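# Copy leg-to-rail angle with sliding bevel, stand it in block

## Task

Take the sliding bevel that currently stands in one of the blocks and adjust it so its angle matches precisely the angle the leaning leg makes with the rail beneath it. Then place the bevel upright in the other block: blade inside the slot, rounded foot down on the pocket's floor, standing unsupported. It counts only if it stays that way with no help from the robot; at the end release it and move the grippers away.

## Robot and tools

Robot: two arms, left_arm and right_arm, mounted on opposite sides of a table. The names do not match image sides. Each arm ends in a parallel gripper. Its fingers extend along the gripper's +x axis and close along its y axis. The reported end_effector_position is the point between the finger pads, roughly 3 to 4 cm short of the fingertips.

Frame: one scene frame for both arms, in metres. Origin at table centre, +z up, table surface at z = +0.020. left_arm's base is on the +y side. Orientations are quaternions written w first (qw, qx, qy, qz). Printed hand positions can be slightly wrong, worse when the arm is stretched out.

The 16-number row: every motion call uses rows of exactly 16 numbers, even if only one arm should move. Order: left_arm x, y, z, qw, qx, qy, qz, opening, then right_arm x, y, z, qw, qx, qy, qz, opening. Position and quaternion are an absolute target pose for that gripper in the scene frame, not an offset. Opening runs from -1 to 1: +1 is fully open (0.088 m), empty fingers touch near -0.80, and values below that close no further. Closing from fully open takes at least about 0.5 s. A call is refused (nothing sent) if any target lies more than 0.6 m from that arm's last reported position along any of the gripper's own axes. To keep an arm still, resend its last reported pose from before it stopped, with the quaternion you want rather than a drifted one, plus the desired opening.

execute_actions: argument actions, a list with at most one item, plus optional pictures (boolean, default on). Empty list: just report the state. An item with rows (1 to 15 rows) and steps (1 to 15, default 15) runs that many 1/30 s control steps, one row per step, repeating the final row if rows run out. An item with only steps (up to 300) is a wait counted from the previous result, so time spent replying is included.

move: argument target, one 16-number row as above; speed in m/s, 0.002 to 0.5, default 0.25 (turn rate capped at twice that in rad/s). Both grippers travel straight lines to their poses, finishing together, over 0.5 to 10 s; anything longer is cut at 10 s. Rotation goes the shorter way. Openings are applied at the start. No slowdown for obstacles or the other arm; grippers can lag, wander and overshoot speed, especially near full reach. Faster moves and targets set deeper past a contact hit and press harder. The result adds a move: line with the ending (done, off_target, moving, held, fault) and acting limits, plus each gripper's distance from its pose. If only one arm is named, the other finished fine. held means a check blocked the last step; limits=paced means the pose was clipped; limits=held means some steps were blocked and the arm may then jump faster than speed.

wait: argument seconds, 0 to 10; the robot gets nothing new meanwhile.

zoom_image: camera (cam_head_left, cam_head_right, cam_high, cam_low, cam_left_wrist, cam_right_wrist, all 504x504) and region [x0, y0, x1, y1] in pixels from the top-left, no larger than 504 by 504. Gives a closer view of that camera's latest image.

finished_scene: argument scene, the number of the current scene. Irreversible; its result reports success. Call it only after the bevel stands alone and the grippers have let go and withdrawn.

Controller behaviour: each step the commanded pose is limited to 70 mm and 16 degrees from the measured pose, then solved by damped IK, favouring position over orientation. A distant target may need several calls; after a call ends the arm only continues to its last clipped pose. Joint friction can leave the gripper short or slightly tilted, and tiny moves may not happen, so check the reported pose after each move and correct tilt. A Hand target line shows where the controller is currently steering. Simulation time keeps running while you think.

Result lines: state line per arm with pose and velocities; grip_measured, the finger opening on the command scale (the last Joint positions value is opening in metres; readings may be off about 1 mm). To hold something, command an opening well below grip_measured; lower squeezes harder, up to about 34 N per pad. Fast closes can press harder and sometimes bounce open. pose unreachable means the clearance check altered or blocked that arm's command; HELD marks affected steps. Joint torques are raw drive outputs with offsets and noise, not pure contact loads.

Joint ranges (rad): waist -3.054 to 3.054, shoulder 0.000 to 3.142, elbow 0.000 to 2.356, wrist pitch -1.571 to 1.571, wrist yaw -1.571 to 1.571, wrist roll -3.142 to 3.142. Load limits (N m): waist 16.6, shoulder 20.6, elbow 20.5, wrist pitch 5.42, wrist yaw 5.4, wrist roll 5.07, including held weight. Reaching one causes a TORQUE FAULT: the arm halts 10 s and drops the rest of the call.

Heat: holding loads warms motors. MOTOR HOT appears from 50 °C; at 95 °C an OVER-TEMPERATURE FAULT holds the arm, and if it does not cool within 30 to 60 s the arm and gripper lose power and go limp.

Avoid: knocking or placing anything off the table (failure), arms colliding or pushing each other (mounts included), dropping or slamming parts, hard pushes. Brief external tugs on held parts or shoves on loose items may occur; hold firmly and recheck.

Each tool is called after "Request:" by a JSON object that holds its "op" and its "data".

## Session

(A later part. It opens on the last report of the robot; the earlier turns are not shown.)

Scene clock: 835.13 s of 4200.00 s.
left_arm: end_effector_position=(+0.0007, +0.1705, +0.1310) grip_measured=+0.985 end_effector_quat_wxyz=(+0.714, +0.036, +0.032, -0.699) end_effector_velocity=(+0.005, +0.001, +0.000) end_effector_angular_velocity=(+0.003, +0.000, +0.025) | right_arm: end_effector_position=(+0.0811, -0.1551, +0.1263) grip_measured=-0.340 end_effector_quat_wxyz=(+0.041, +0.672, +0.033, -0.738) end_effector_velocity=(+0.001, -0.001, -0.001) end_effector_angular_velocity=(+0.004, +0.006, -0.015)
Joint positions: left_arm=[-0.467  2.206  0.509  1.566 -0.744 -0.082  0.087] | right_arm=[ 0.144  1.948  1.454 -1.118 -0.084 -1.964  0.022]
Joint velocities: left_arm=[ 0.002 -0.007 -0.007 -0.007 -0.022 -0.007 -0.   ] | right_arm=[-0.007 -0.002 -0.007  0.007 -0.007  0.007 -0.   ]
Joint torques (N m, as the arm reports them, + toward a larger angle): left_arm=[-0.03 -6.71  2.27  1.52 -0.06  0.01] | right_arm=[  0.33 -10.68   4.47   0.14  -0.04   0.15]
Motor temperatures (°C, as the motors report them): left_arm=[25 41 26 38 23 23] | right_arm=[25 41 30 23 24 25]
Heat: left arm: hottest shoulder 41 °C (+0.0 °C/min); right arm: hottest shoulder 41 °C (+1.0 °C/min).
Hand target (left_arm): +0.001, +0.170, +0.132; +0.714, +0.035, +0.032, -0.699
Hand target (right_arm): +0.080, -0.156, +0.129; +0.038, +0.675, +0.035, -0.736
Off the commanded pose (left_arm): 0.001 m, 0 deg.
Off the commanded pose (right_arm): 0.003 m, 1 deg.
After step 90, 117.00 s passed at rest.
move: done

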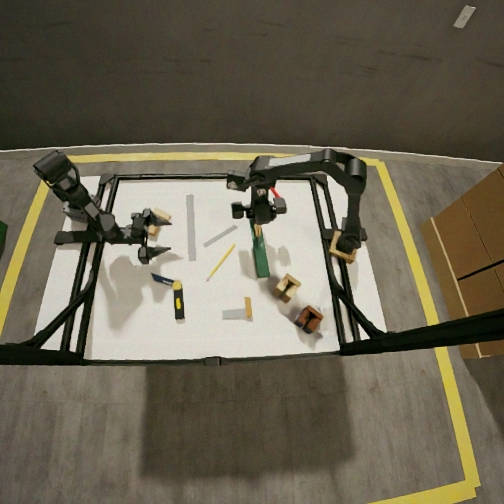

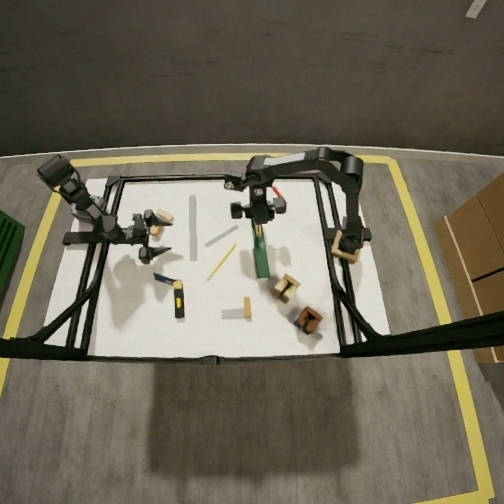

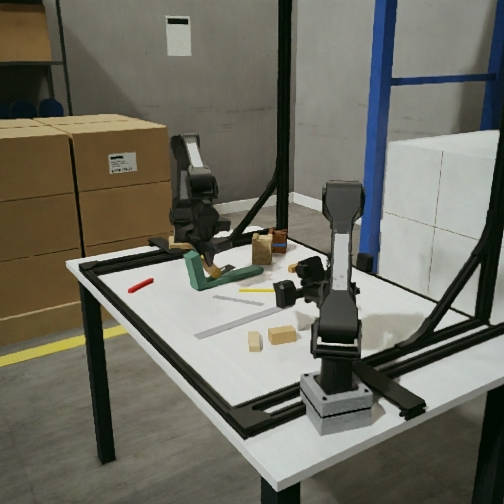

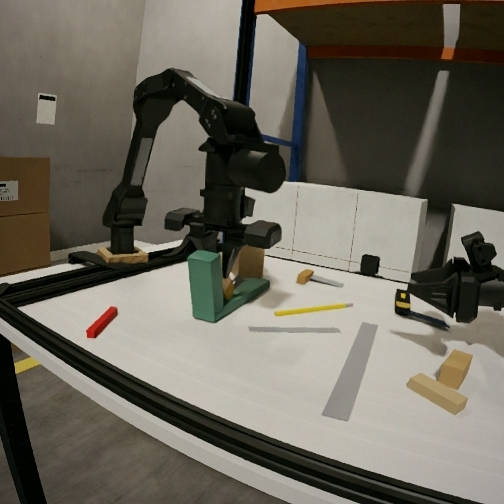

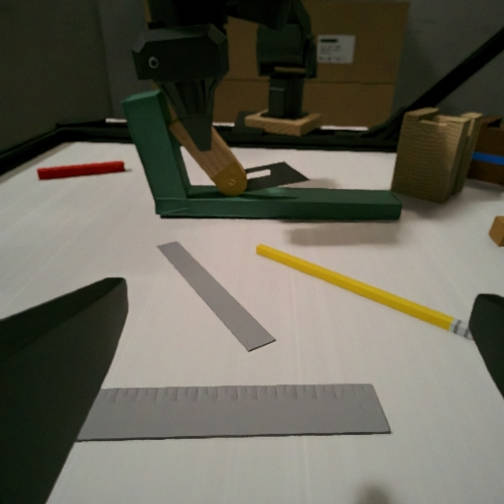

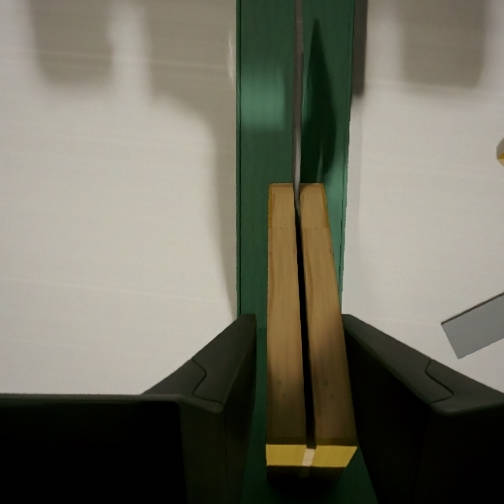

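Request:
{"op": "move", "data": {"target": [0.0006,0.1704,0.1315,0.714,0.035,0.032,-0.699,1.0, 0.080,-0.1565,0.129, -0.0386,-0.6747,-0.0353,0.7363, -0.55], "speed": 0.015}}

Request:
{"op": "move", "data": {"target": [0.0006,0.1704,0.1315,0.714,0.035,0.032,-0.699,1.0, 0.0795,-0.1565,0.134, -0.0343,-0.7536,-0.0395,0.6552, -0.55], "speed": 0.015}}

Request:
{"op": "zoom_image", "data": {"camera": "cam_left_wrist", "region": [110,20,320,230]}}

Scene clock: 863.90 s of 4200.00 s.
left_arm: end_effector_position=(+0.0007, +0.1706, +0.1308) grip_measured=+0.985 end_effector_quat_wxyz=(+0.714, +0.036, +0.032, -0.699) end_effector_velocity=(-0.001, +0.002, -0.001) end_effector_angular_velocity=(+0.005, +0.002, +0.001) | right_arm: end_effector_position=(+0.0811, -0.1549, +0.1264) grip_measured=-0.418 end_effector_quat_wxyz=(+0.040, +0.673, +0.033, -0.738) end_effector_velocity=(+0.003, +0.000, -0.001) end_effector_angular_velocity=(+0.005, +0.006, -0.005)
Joint positions: left_arm=[-0.467  2.206  0.509  1.566 -0.744 -0.082  0.087] | right_arm=[ 0.144  1.947  1.454 -1.117 -0.084 -1.963  0.019]
Joint velocities: left_arm=[-0.007 -0.002 -0.002 -0.007 -0.007 -0.007 -0.   ] | right_arm=[-0.012  0.002 -0.002  0.007 -0.007 -0.007 -0.   ]
Joint torques (N m, as the arm reports them, + toward a larger angle): left_arm=[-0.03 -6.71  2.27  1.51 -0.07  0.01] | right_arm=[  0.28 -10.57   4.67   0.1   -0.02   0.09]
Motor temperatures (°C, as the motors report them): left_arm=[25 41 26 38 23 23] | right_arm=[25 44 30 23 24 25]
Heat: left arm: hottest shoulder 41 °C (+0.0 °C/min); right arm: hottest shoulder 44 °C (+4.0 °C/min).
Hand target (left_arm): +0.001, +0.170, +0.131; +0.714, +0.035, +0.032, -0.699
Hand target (right_arm): +0.080, -0.156, +0.129; +0.039, +0.675, +0.035, -0.736
Off the commanded pose (left_arm): 0.001 m, 0 deg.
Off the commanded pose (right_arm): 0.003 m, 0 deg.
After step 90, 25.07 s passed at rest.
move: done

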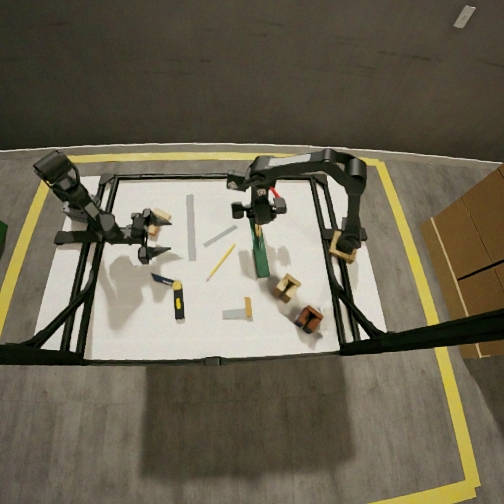

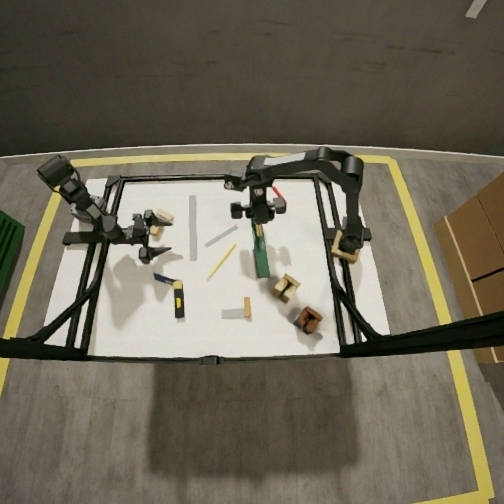

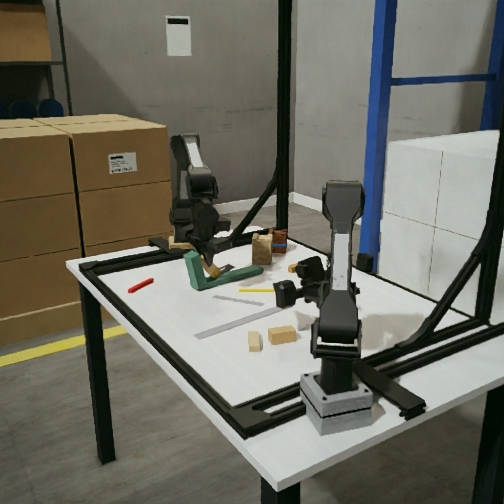

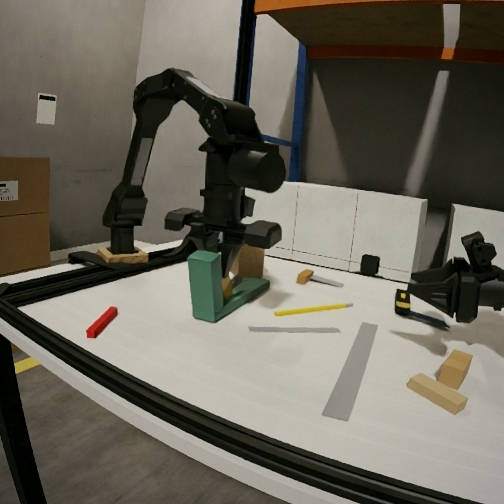

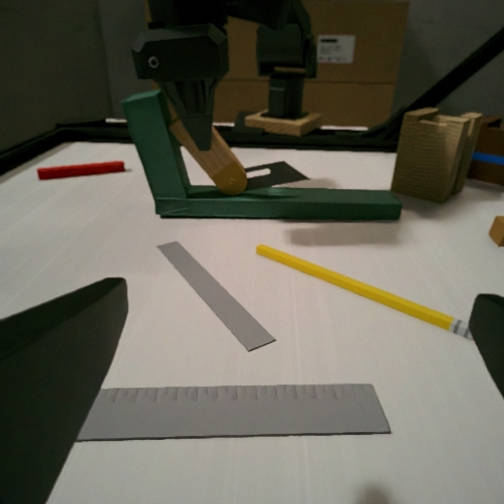

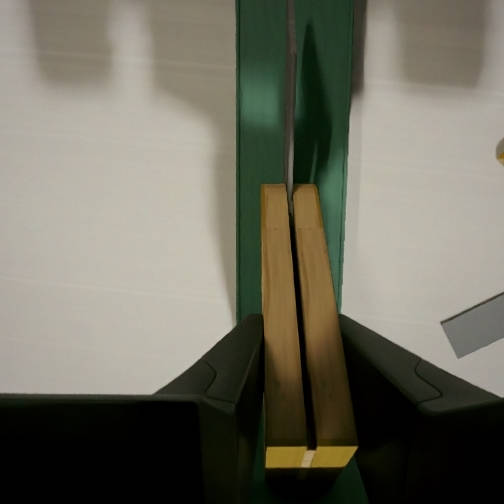

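Scene clock: 871.87 s of 4200.00 s.
left_arm: end_effector_position=(+0.0007, +0.1706, +0.1308) grip_measured=+0.985 end_effector_quat_wxyz=(+0.714, +0.036, +0.032, -0.699) end_effector_velocity=(+0.001, +0.001, -0.001) end_effector_angular_velocity=(+0.005, +0.002, +0.006) | right_arm: end_effector_position=(+0.0794, -0.1545, +0.1324) grip_measured=-0.418 end_effector_quat_wxyz=(+0.036, +0.751, +0.039, -0.659) end_effector_velocity=(-0.001, -0.004, -0.001) end_effector_angular_velocity=(-0.012, +0.009, +0.005)
Joint positions: left_arm=[-0.467  2.206  0.509  1.566 -0.744 -0.082  0.087] | right_arm=[ 0.238  1.881  1.385 -1.039  0.125 -1.872  0.019]
Joint velocities: left_arm=[-0.002 -0.002 -0.002 -0.007 -0.007 -0.007 -0.   ] | right_arm=[-0.002 -0.002 -0.007 -0.007 -0.007 -0.007  0.   ]
Joint torques (N m, as the arm reports them, + toward a larger angle): left_arm=[-0.03 -6.77  2.29  1.51 -0.06  0.01] | right_arm=[  0.28 -10.05   4.63   0.34   0.34   0.11]
Motor temperatures (°C, as the motors report them): left_arm=[25 41 26 38 23 23] | right_arm=[25 44 30 23 24 25]
Heat: left arm: hottest shoulder 41 °C (+0.0 °C/min); right arm: hottest shoulder 44 °C (+4.0 °C/min).
Hand target (left_arm): +0.001, +0.170, +0.132; +0.714, +0.035, +0.032, -0.699
Hand target (right_arm): +0.079, -0.156, +0.134; +0.034, +0.754, +0.040, -0.655
Off the commanded pose (left_arm): 0.001 m, 0 deg.
Off the commanded pose (right_arm): 0.003 m, 1 deg.
move: done

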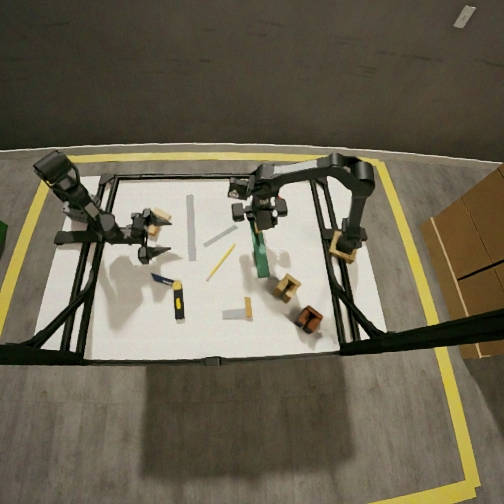

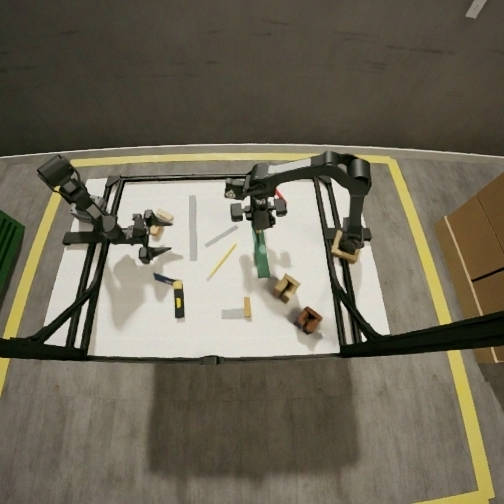

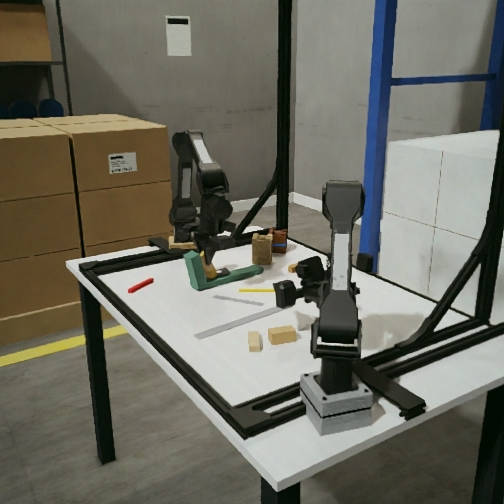

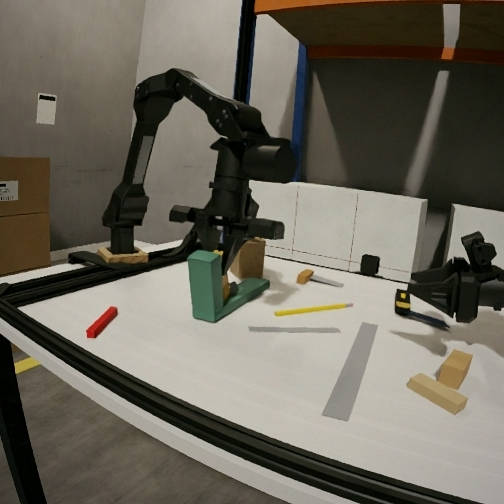

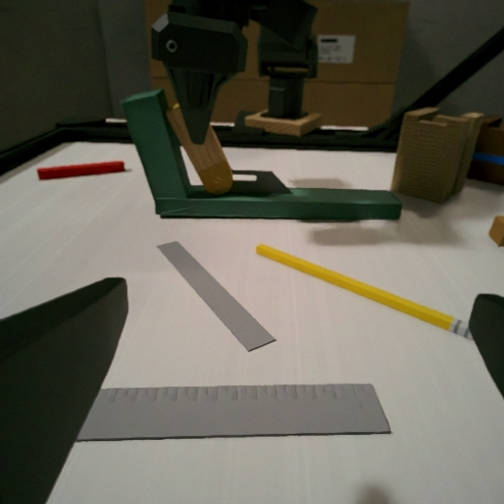

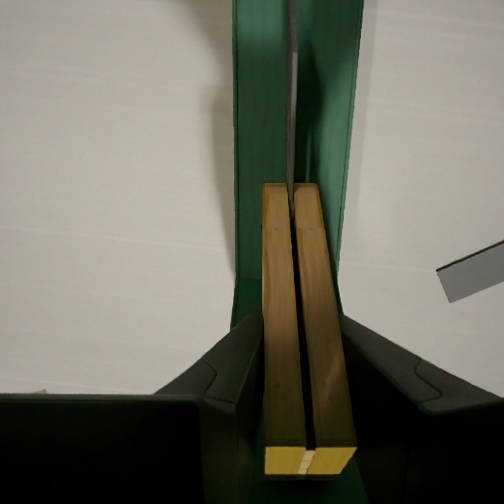

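Region (110, 20, 320, 230) of cam_left_wrist's 504x504 image, scaled by 2.400, with more detail than that image has.

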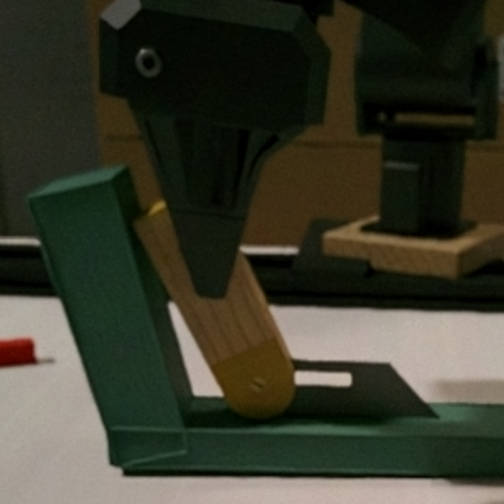

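Request:
{"op": "move", "data": {"target": [0.0006,0.1704,0.1315,0.714,0.035,0.032,-0.699,1.0, 0.0835,-0.1560,0.1355, -0.0315,-0.7975,-0.0418,0.6010, -0.55], "speed": 0.012}}

Request:
{"op": "zoom_image", "data": {"camera": "cam_left_wrist", "region": [110,20,320,230]}}

Scene clock: 905.40 s of 4200.00 s.
left_arm: end_effector_position=(+0.0008, +0.1705, +0.1310) grip_measured=+0.985 end_effector_quat_wxyz=(+0.714, +0.036, +0.032, -0.699) end_effector_velocity=(+0.003, +0.001, +0.002) end_effector_angular_velocity=(-0.008, +0.010, +0.020) | right_arm: end_effector_position=(+0.0805, -0.1534, +0.1340) grip_measured=-0.418 end_effector_quat_wxyz=(+0.035, +0.793, +0.044, -0.607) end_effector_velocity=(-0.002, -0.002, -0.000) end_effector_angular_velocity=(-0.008, +0.008, +0.010)
Joint positions: left_arm=[-0.466  2.206  0.509  1.566 -0.744 -0.082  0.087] | right_arm=[ 0.29   1.859  1.346 -0.992  0.256 -1.833  0.019]
Joint velocities: left_arm=[-0.002 -0.002 -0.002  0.007 -0.022 -0.007 -0.   ] | right_arm=[ 0.002 -0.002 -0.002 -0.007 -0.007 -0.007 -0.   ]
Joint torques (N m, as the arm reports them, + toward a larger angle): left_arm=[-0.05 -6.76  2.28  1.52 -0.06  0.01] | right_arm=[-0.21 -9.75  4.6   0.42  0.69  0.11]
Motor temperatures (°C, as the motors report them): left_arm=[25 41 26 38 23 23] | right_arm=[25 44 30 24 24 25]
Heat: left arm: hottest shoulder 41 °C (+0.0 °C/min); right arm: hottest shoulder 44 °C (+2.0 °C/min).
Hand target (left_arm): +0.001, +0.170, +0.132; +0.714, +0.035, +0.032, -0.699
Hand target (right_arm): +0.083, -0.156, +0.136; +0.032, +0.797, +0.042, -0.601
Off the commanded pose (left_arm): 0.001 m, 0 deg.
Off the commanded pose (right_arm): 0.004 m, 1 deg.
move: done

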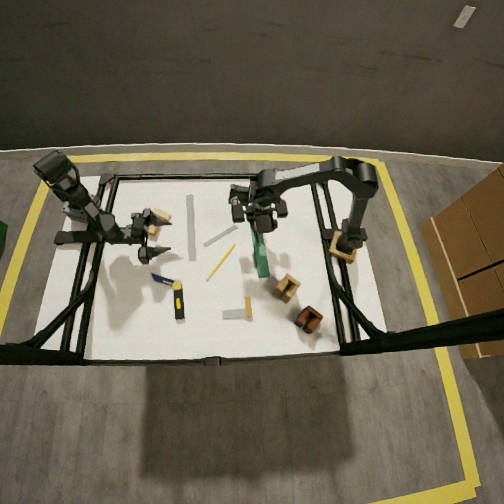

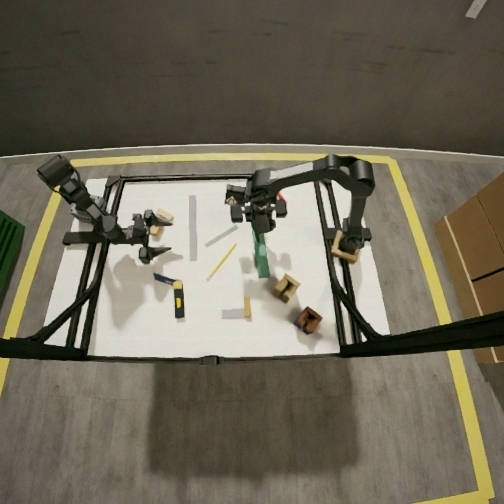

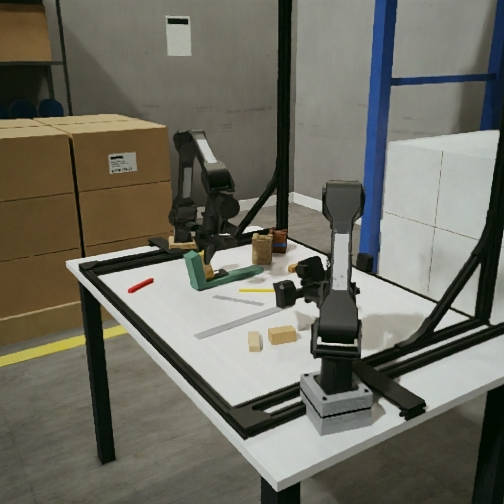

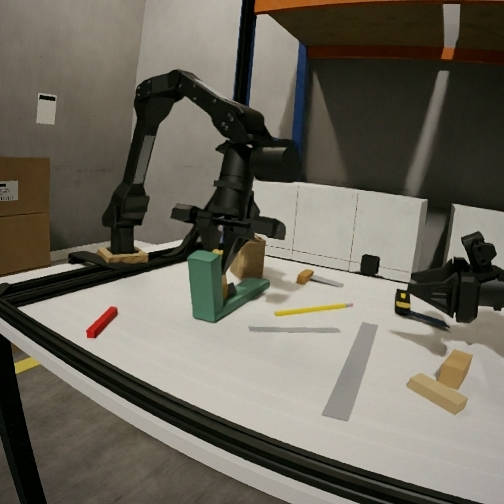

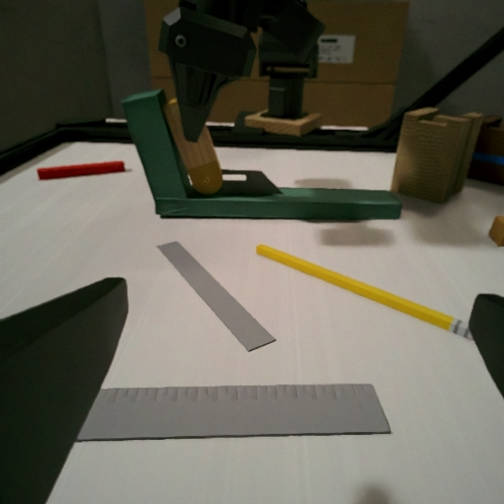

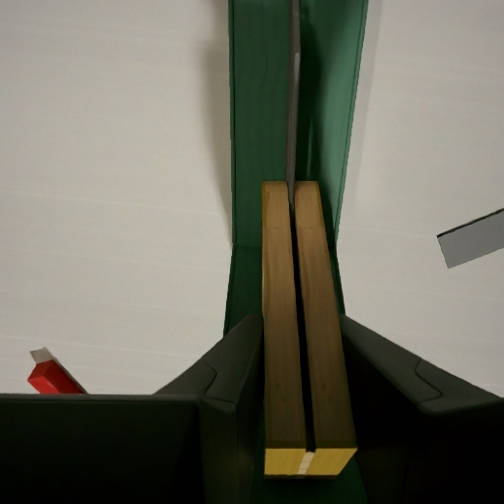

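Region (110, 20, 320, 230) of cam_left_wrist's 504x504 image, scaled by 2.400, with more detail than that image has.

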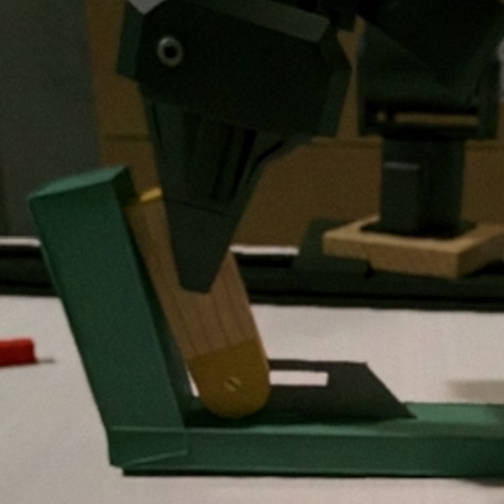

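Request:
{"op": "move", "data": {"target": [0.0006,0.1704,0.1315,0.714,0.035,0.032,-0.699,1.0, 0.0865,-0.1555,0.1350, -0.0304,-0.8130,-0.0426,0.5799, -0.55], "speed": 0.008}}

Request:
{"op": "zoom_image", "data": {"camera": "cam_left_wrist", "region": [130,60,290,220]}}

Scene clock: 922.70 s of 4200.00 s.
left_arm: end_effector_position=(+0.0008, +0.1705, +0.1310) grip_measured=+0.985 end_effector_quat_wxyz=(+0.714, +0.036, +0.032, -0.699) end_effector_velocity=(+0.002, +0.001, +0.004) end_effector_angular_velocity=(-0.012, +0.028, +0.021) | right_arm: end_effector_position=(+0.0802, -0.1526, +0.1335) grip_measured=-0.418 end_effector_quat_wxyz=(+0.035, +0.806, +0.048, -0.588) end_effector_velocity=(-0.001, -0.007, -0.000) end_effector_angular_velocity=(-0.019, +0.010, -0.009)
Joint positions: left_arm=[-0.466  2.206  0.509  1.566 -0.744 -0.082  0.087] | right_arm=[ 0.31   1.855  1.33  -0.971  0.301 -1.822  0.019]
Joint velocities: left_arm=[-0.002 -0.007 -0.002  0.007 -0.022 -0.022 -0.   ] | right_arm=[-0.002 -0.007 -0.007 -0.022 -0.007  0.007 -0.   ]
Joint torques (N m, as the arm reports them, + toward a larger angle): left_arm=[-0.08 -6.72  2.27  1.51 -0.06  0.01] | right_arm=[-0.75 -9.51  4.55  0.53  0.97  0.09]
Motor temperatures (°C, as the motors report them): left_arm=[25 41 26 38 23 23] | right_arm=[25 44 30 24 24 25]
Heat: left arm: hottest shoulder 41 °C (+0.0 °C/min); right arm: hottest shoulder 44 °C (+0.0 °C/min).
Hand target (left_arm): +0.001, +0.170, +0.131; +0.714, +0.035, +0.032, -0.699
Hand target (right_arm): +0.086, -0.156, +0.135; +0.030, +0.813, +0.042, -0.580
Off the commanded pose (left_arm): 0.001 m, 0 deg.
Off the commanded pose (right_arm): 0.007 m, 1 deg.
move: done

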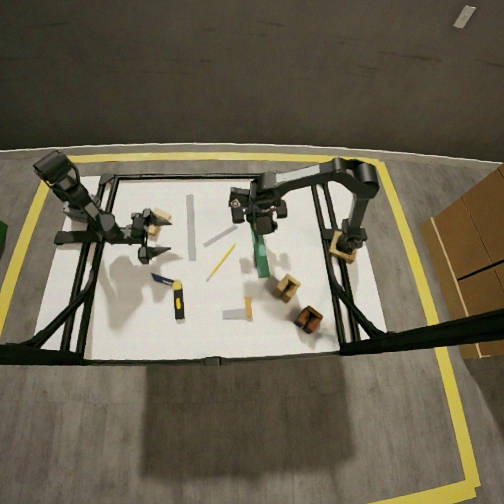

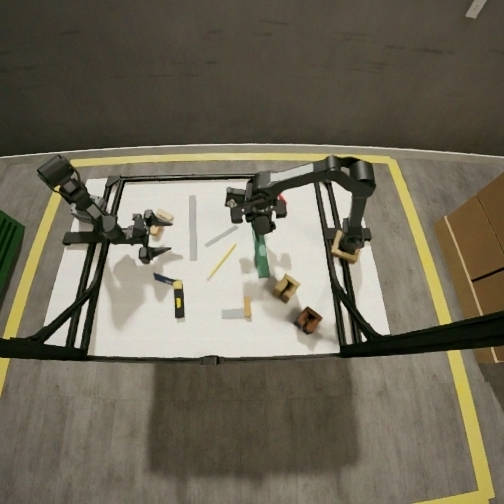

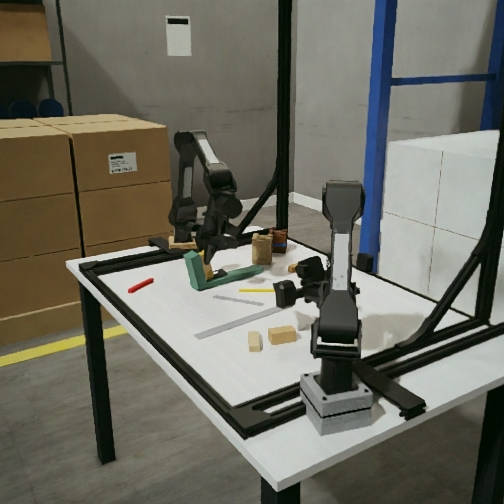

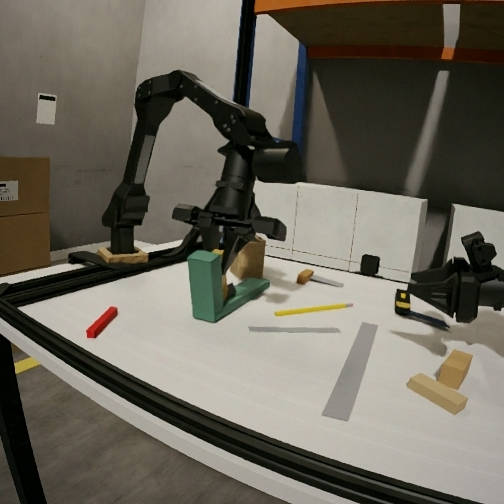

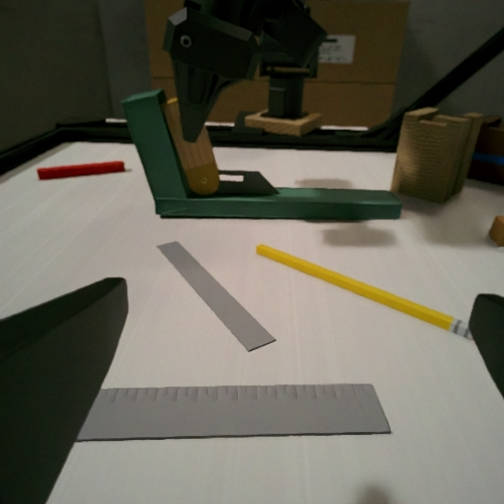

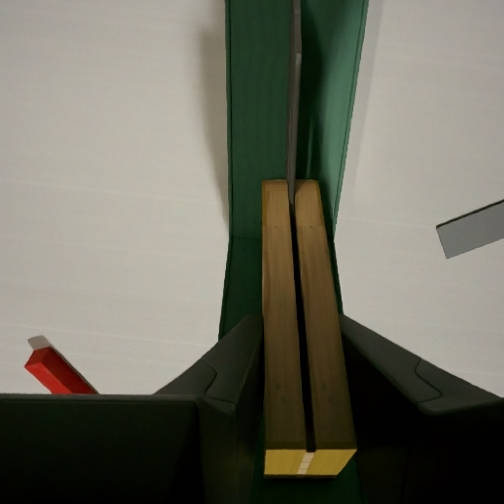

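Region (130, 60, 290, 220) of cam_left_wrist's 504x504 image, scaled by 3.150, with more detail than that image has.

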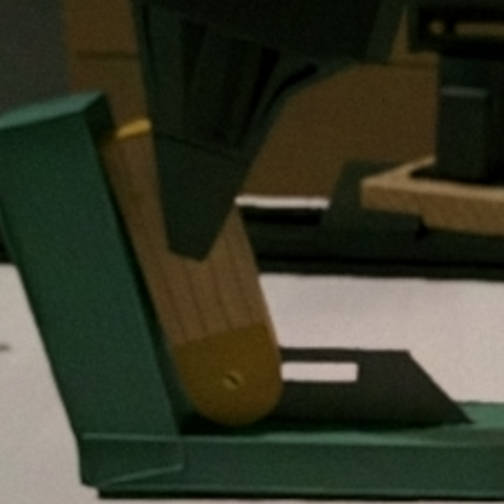

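Request:
{"op": "zoom_image", "data": {"camera": "cam_left_wrist", "region": [150,85,230,205]}}

Region (150, 85, 230, 205) of cam_left_wrist's 504x504 image, scaled by 4.200, with more detail than that image has.

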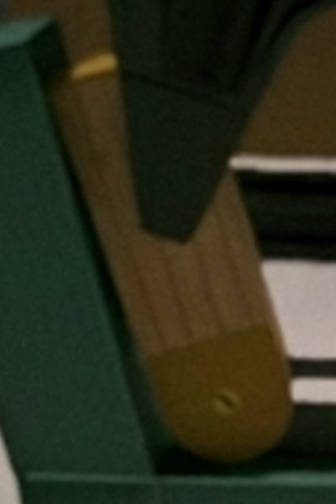

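Request:
{"op": "move", "data": {"target": [0.0006,0.1704,0.1315,0.714,0.035,0.032,-0.699,1.0, 0.0865,-0.1555,0.1350, -0.0296,-0.8230,-0.0431,0.5656, -0.55], "speed": 0.008}}

Request:
{"op": "zoom_image", "data": {"camera": "cam_left_wrist", "region": [140,80,290,210]}}

Scene clock: 963.23 s of 4200.00 s.
left_arm: end_effector_position=(+0.0007, +0.1705, +0.1310) grip_measured=+0.985 end_effector_quat_wxyz=(+0.714, +0.036, +0.032, -0.699) end_effector_velocity=(+0.001, +0.001, -0.001) end_effector_angular_velocity=(+0.005, +0.002, +0.006) | right_arm: end_effector_position=(+0.0802, -0.1524, +0.1338) grip_measured=-0.418 end_effector_quat_wxyz=(+0.034, +0.817, +0.049, -0.574) end_effector_velocity=(+0.001, -0.003, -0.000) end_effector_angular_velocity=(-0.004, +0.008, -0.014)
Joint positions: left_arm=[-0.467  2.206  0.509  1.566 -0.744 -0.083  0.087] | right_arm=[ 0.325  1.851  1.319 -0.958  0.337 -1.81   0.019]
Joint velocities: left_arm=[-0.002 -0.002 -0.002 -0.007 -0.007 -0.007 -0.   ] | right_arm=[-0.007 -0.002 -0.002 -0.007 -0.007  0.007 -0.   ]
Joint torques (N m, as the arm reports them, + toward a larger angle): left_arm=[-0.06 -6.72  2.28  1.51 -0.06  0.01] | right_arm=[-0.74 -9.34  4.67  0.54  1.    0.11]
Motor temperatures (°C, as the motors report them): left_arm=[25 41 26 38 23 23] | right_arm=[25 43 30 24 25 25]
Heat: left arm: hottest shoulder 41 °C (+0.0 °C/min); right arm: hottest shoulder 43 °C (-1.0 °C/min).
Hand target (left_arm): +0.000, +0.170, +0.132; +0.714, +0.035, +0.032, -0.699
Hand target (right_arm): +0.086, -0.155, +0.135; +0.030, +0.823, +0.043, -0.566
Off the commanded pose (left_arm): 0.001 m, 0 deg.
Off the commanded pose (right_arm): 0.007 m, 1 deg.
move: done

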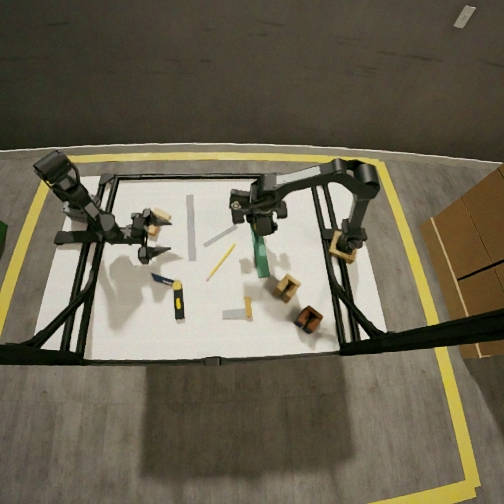

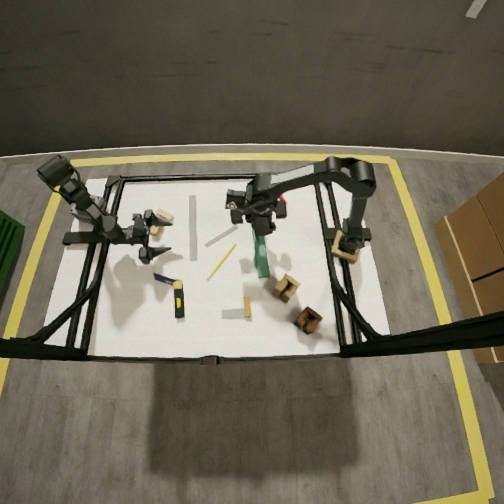

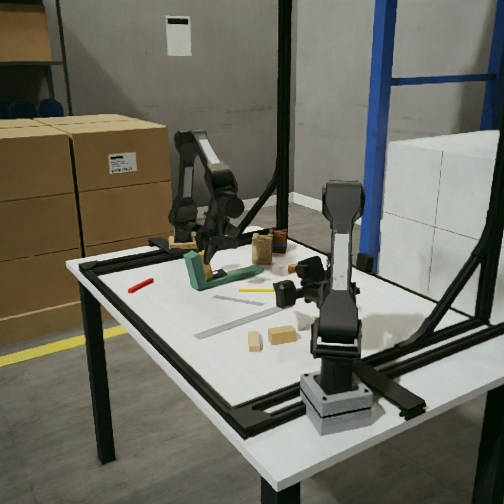

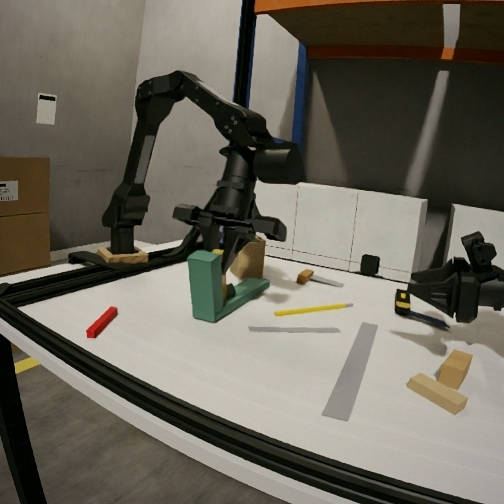

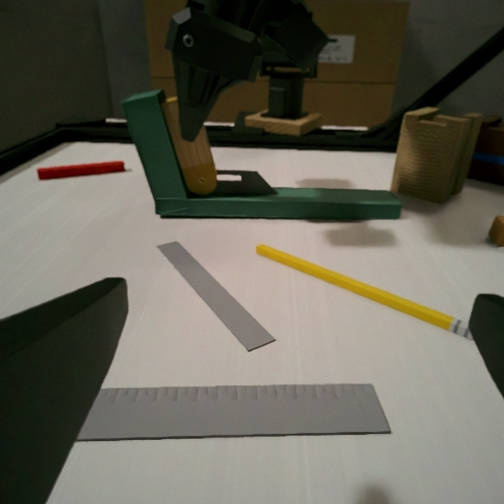

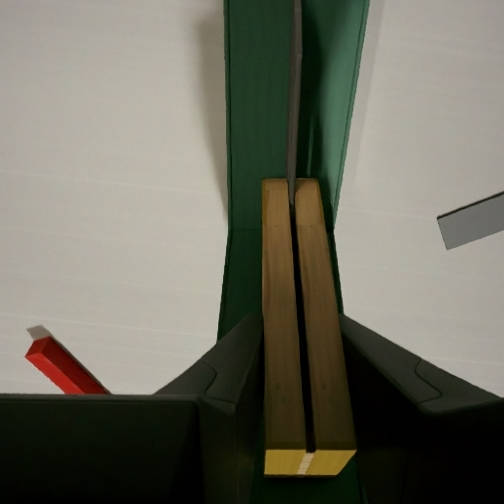

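Region (140, 80, 290, 210) of cam_left_wrist's 504x504 image, scaled by 3.360, with more detail than that image has; it fills the top 437 rows of this view, and the rest is white.

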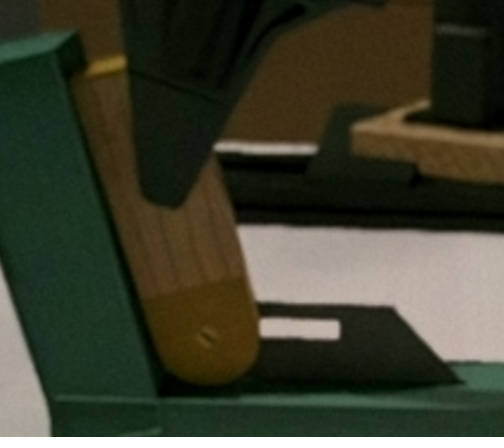

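Request:
{"op": "zoom_image", "data": {"camera": "cam_left_wrist", "region": [150,85,230,205]}}

Region (150, 85, 230, 205) of cam_left_wrist's 504x504 image, scaled by 4.200, with more detail than that image has.

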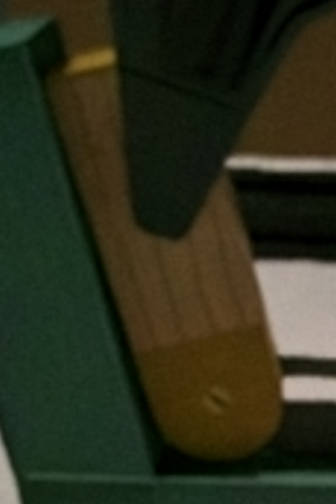

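Request:
{"op": "move", "data": {"target": [0.0006,0.1704,0.1315,0.714,0.035,0.032,-0.699,1.0, 0.0870,-0.1555,0.1335, -0.0289,-0.8327,-0.0436,0.5511, -0.55], "speed": 0.008}}

Request:
{"op": "zoom_image", "data": {"camera": "cam_left_wrist", "region": [150,85,230,205]}}

Scene clock: 999.33 s of 4200.00 s.
left_arm: end_effector_position=(+0.0007, +0.1705, +0.1310) grip_measured=+0.985 end_effector_quat_wxyz=(+0.714, +0.036, +0.032, -0.699) end_effector_velocity=(+0.000, +0.001, +0.002) end_effector_angular_velocity=(-0.006, +0.011, +0.006) | right_arm: end_effector_position=(+0.0802, -0.1521, +0.1335) grip_measured=-0.418 end_effector_quat_wxyz=(+0.033, +0.827, +0.051, -0.559) end_effector_velocity=(+0.000, +0.002, -0.000) end_effector_angular_velocity=(+0.011, +0.007, -0.009)
Joint positions: left_arm=[-0.467  2.206  0.509  1.566 -0.744 -0.083  0.087] | right_arm=[ 0.339  1.847  1.305 -0.941  0.371 -1.8    0.019]
Joint velocities: left_arm=[-0.002 -0.002 -0.002  0.007 -0.007 -0.007  0.   ] | right_arm=[-0.002  0.002  0.002  0.007 -0.007  0.007 -0.   ]
Joint torques (N m, as the arm reports them, + toward a larger angle): left_arm=[-0.05 -6.73  2.25  1.51 -0.06  0.03] | right_arm=[-0.89 -8.96  4.5   0.63  1.05  0.1 ]
Motor temperatures (°C, as the motors report them): left_arm=[25 41 26 38 23 23] | right_arm=[25 43 30 24 25 25]
Heat: left arm: hottest shoulder 41 °C (+0.0 °C/min); right arm: hottest shoulder 43 °C (+0.0 °C/min).
Hand target (left_arm): +0.001, +0.170, +0.132; +0.714, +0.035, +0.032, -0.699
Hand target (right_arm): +0.087, -0.155, +0.134; +0.029, +0.833, +0.044, -0.551
Off the commanded pose (left_arm): 0.001 m, 0 deg.
Off the commanded pose (right_arm): 0.008 m, 2 deg.
move: done

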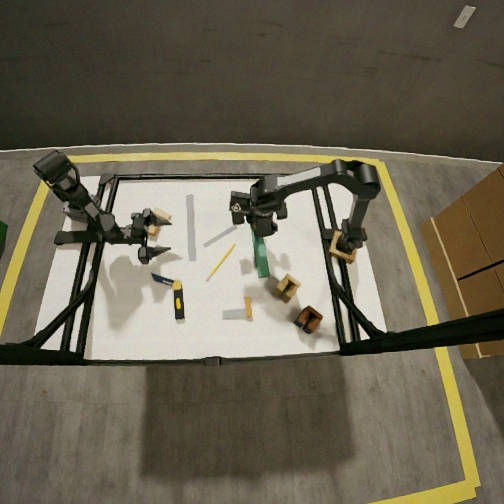

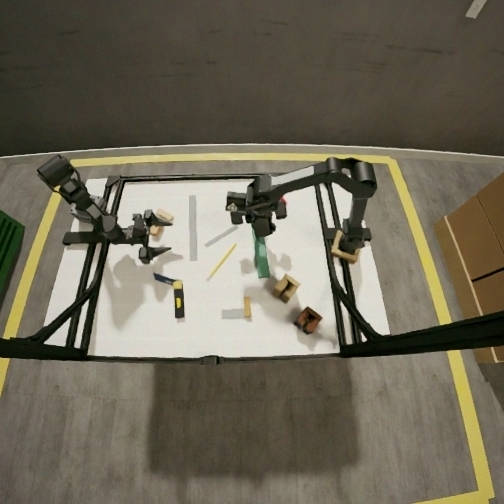

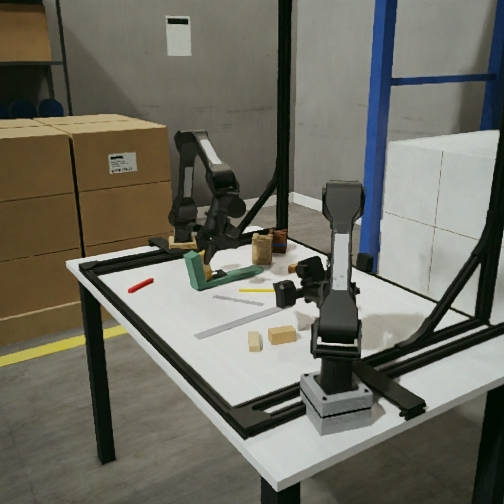

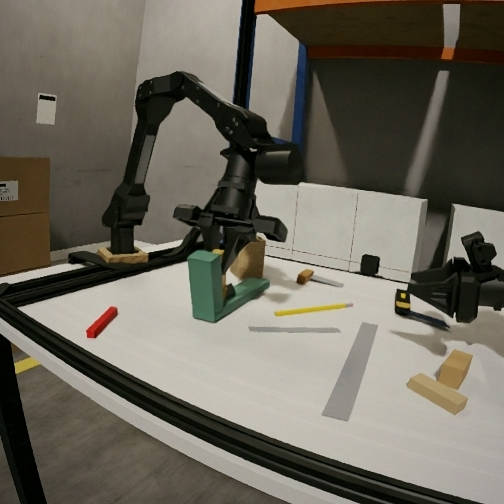

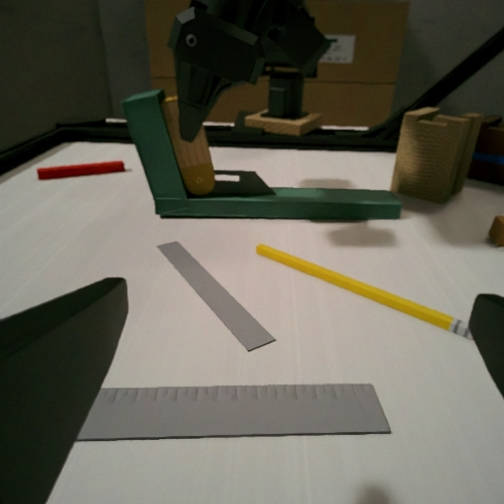

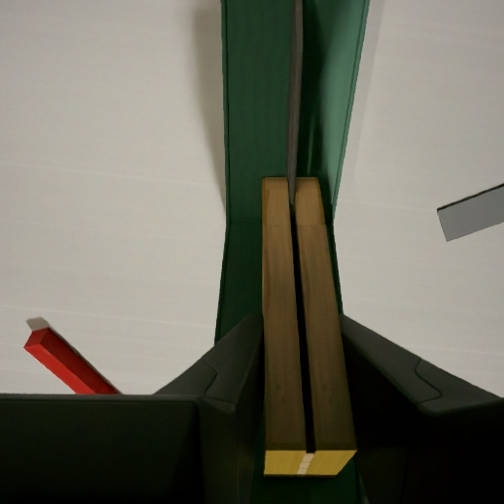

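Region (150, 85, 230, 205) of cam_left_wrist's 504x504 image, scaled by 4.200, with more detail than that image has.

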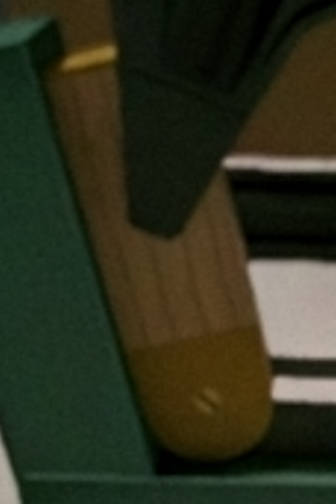

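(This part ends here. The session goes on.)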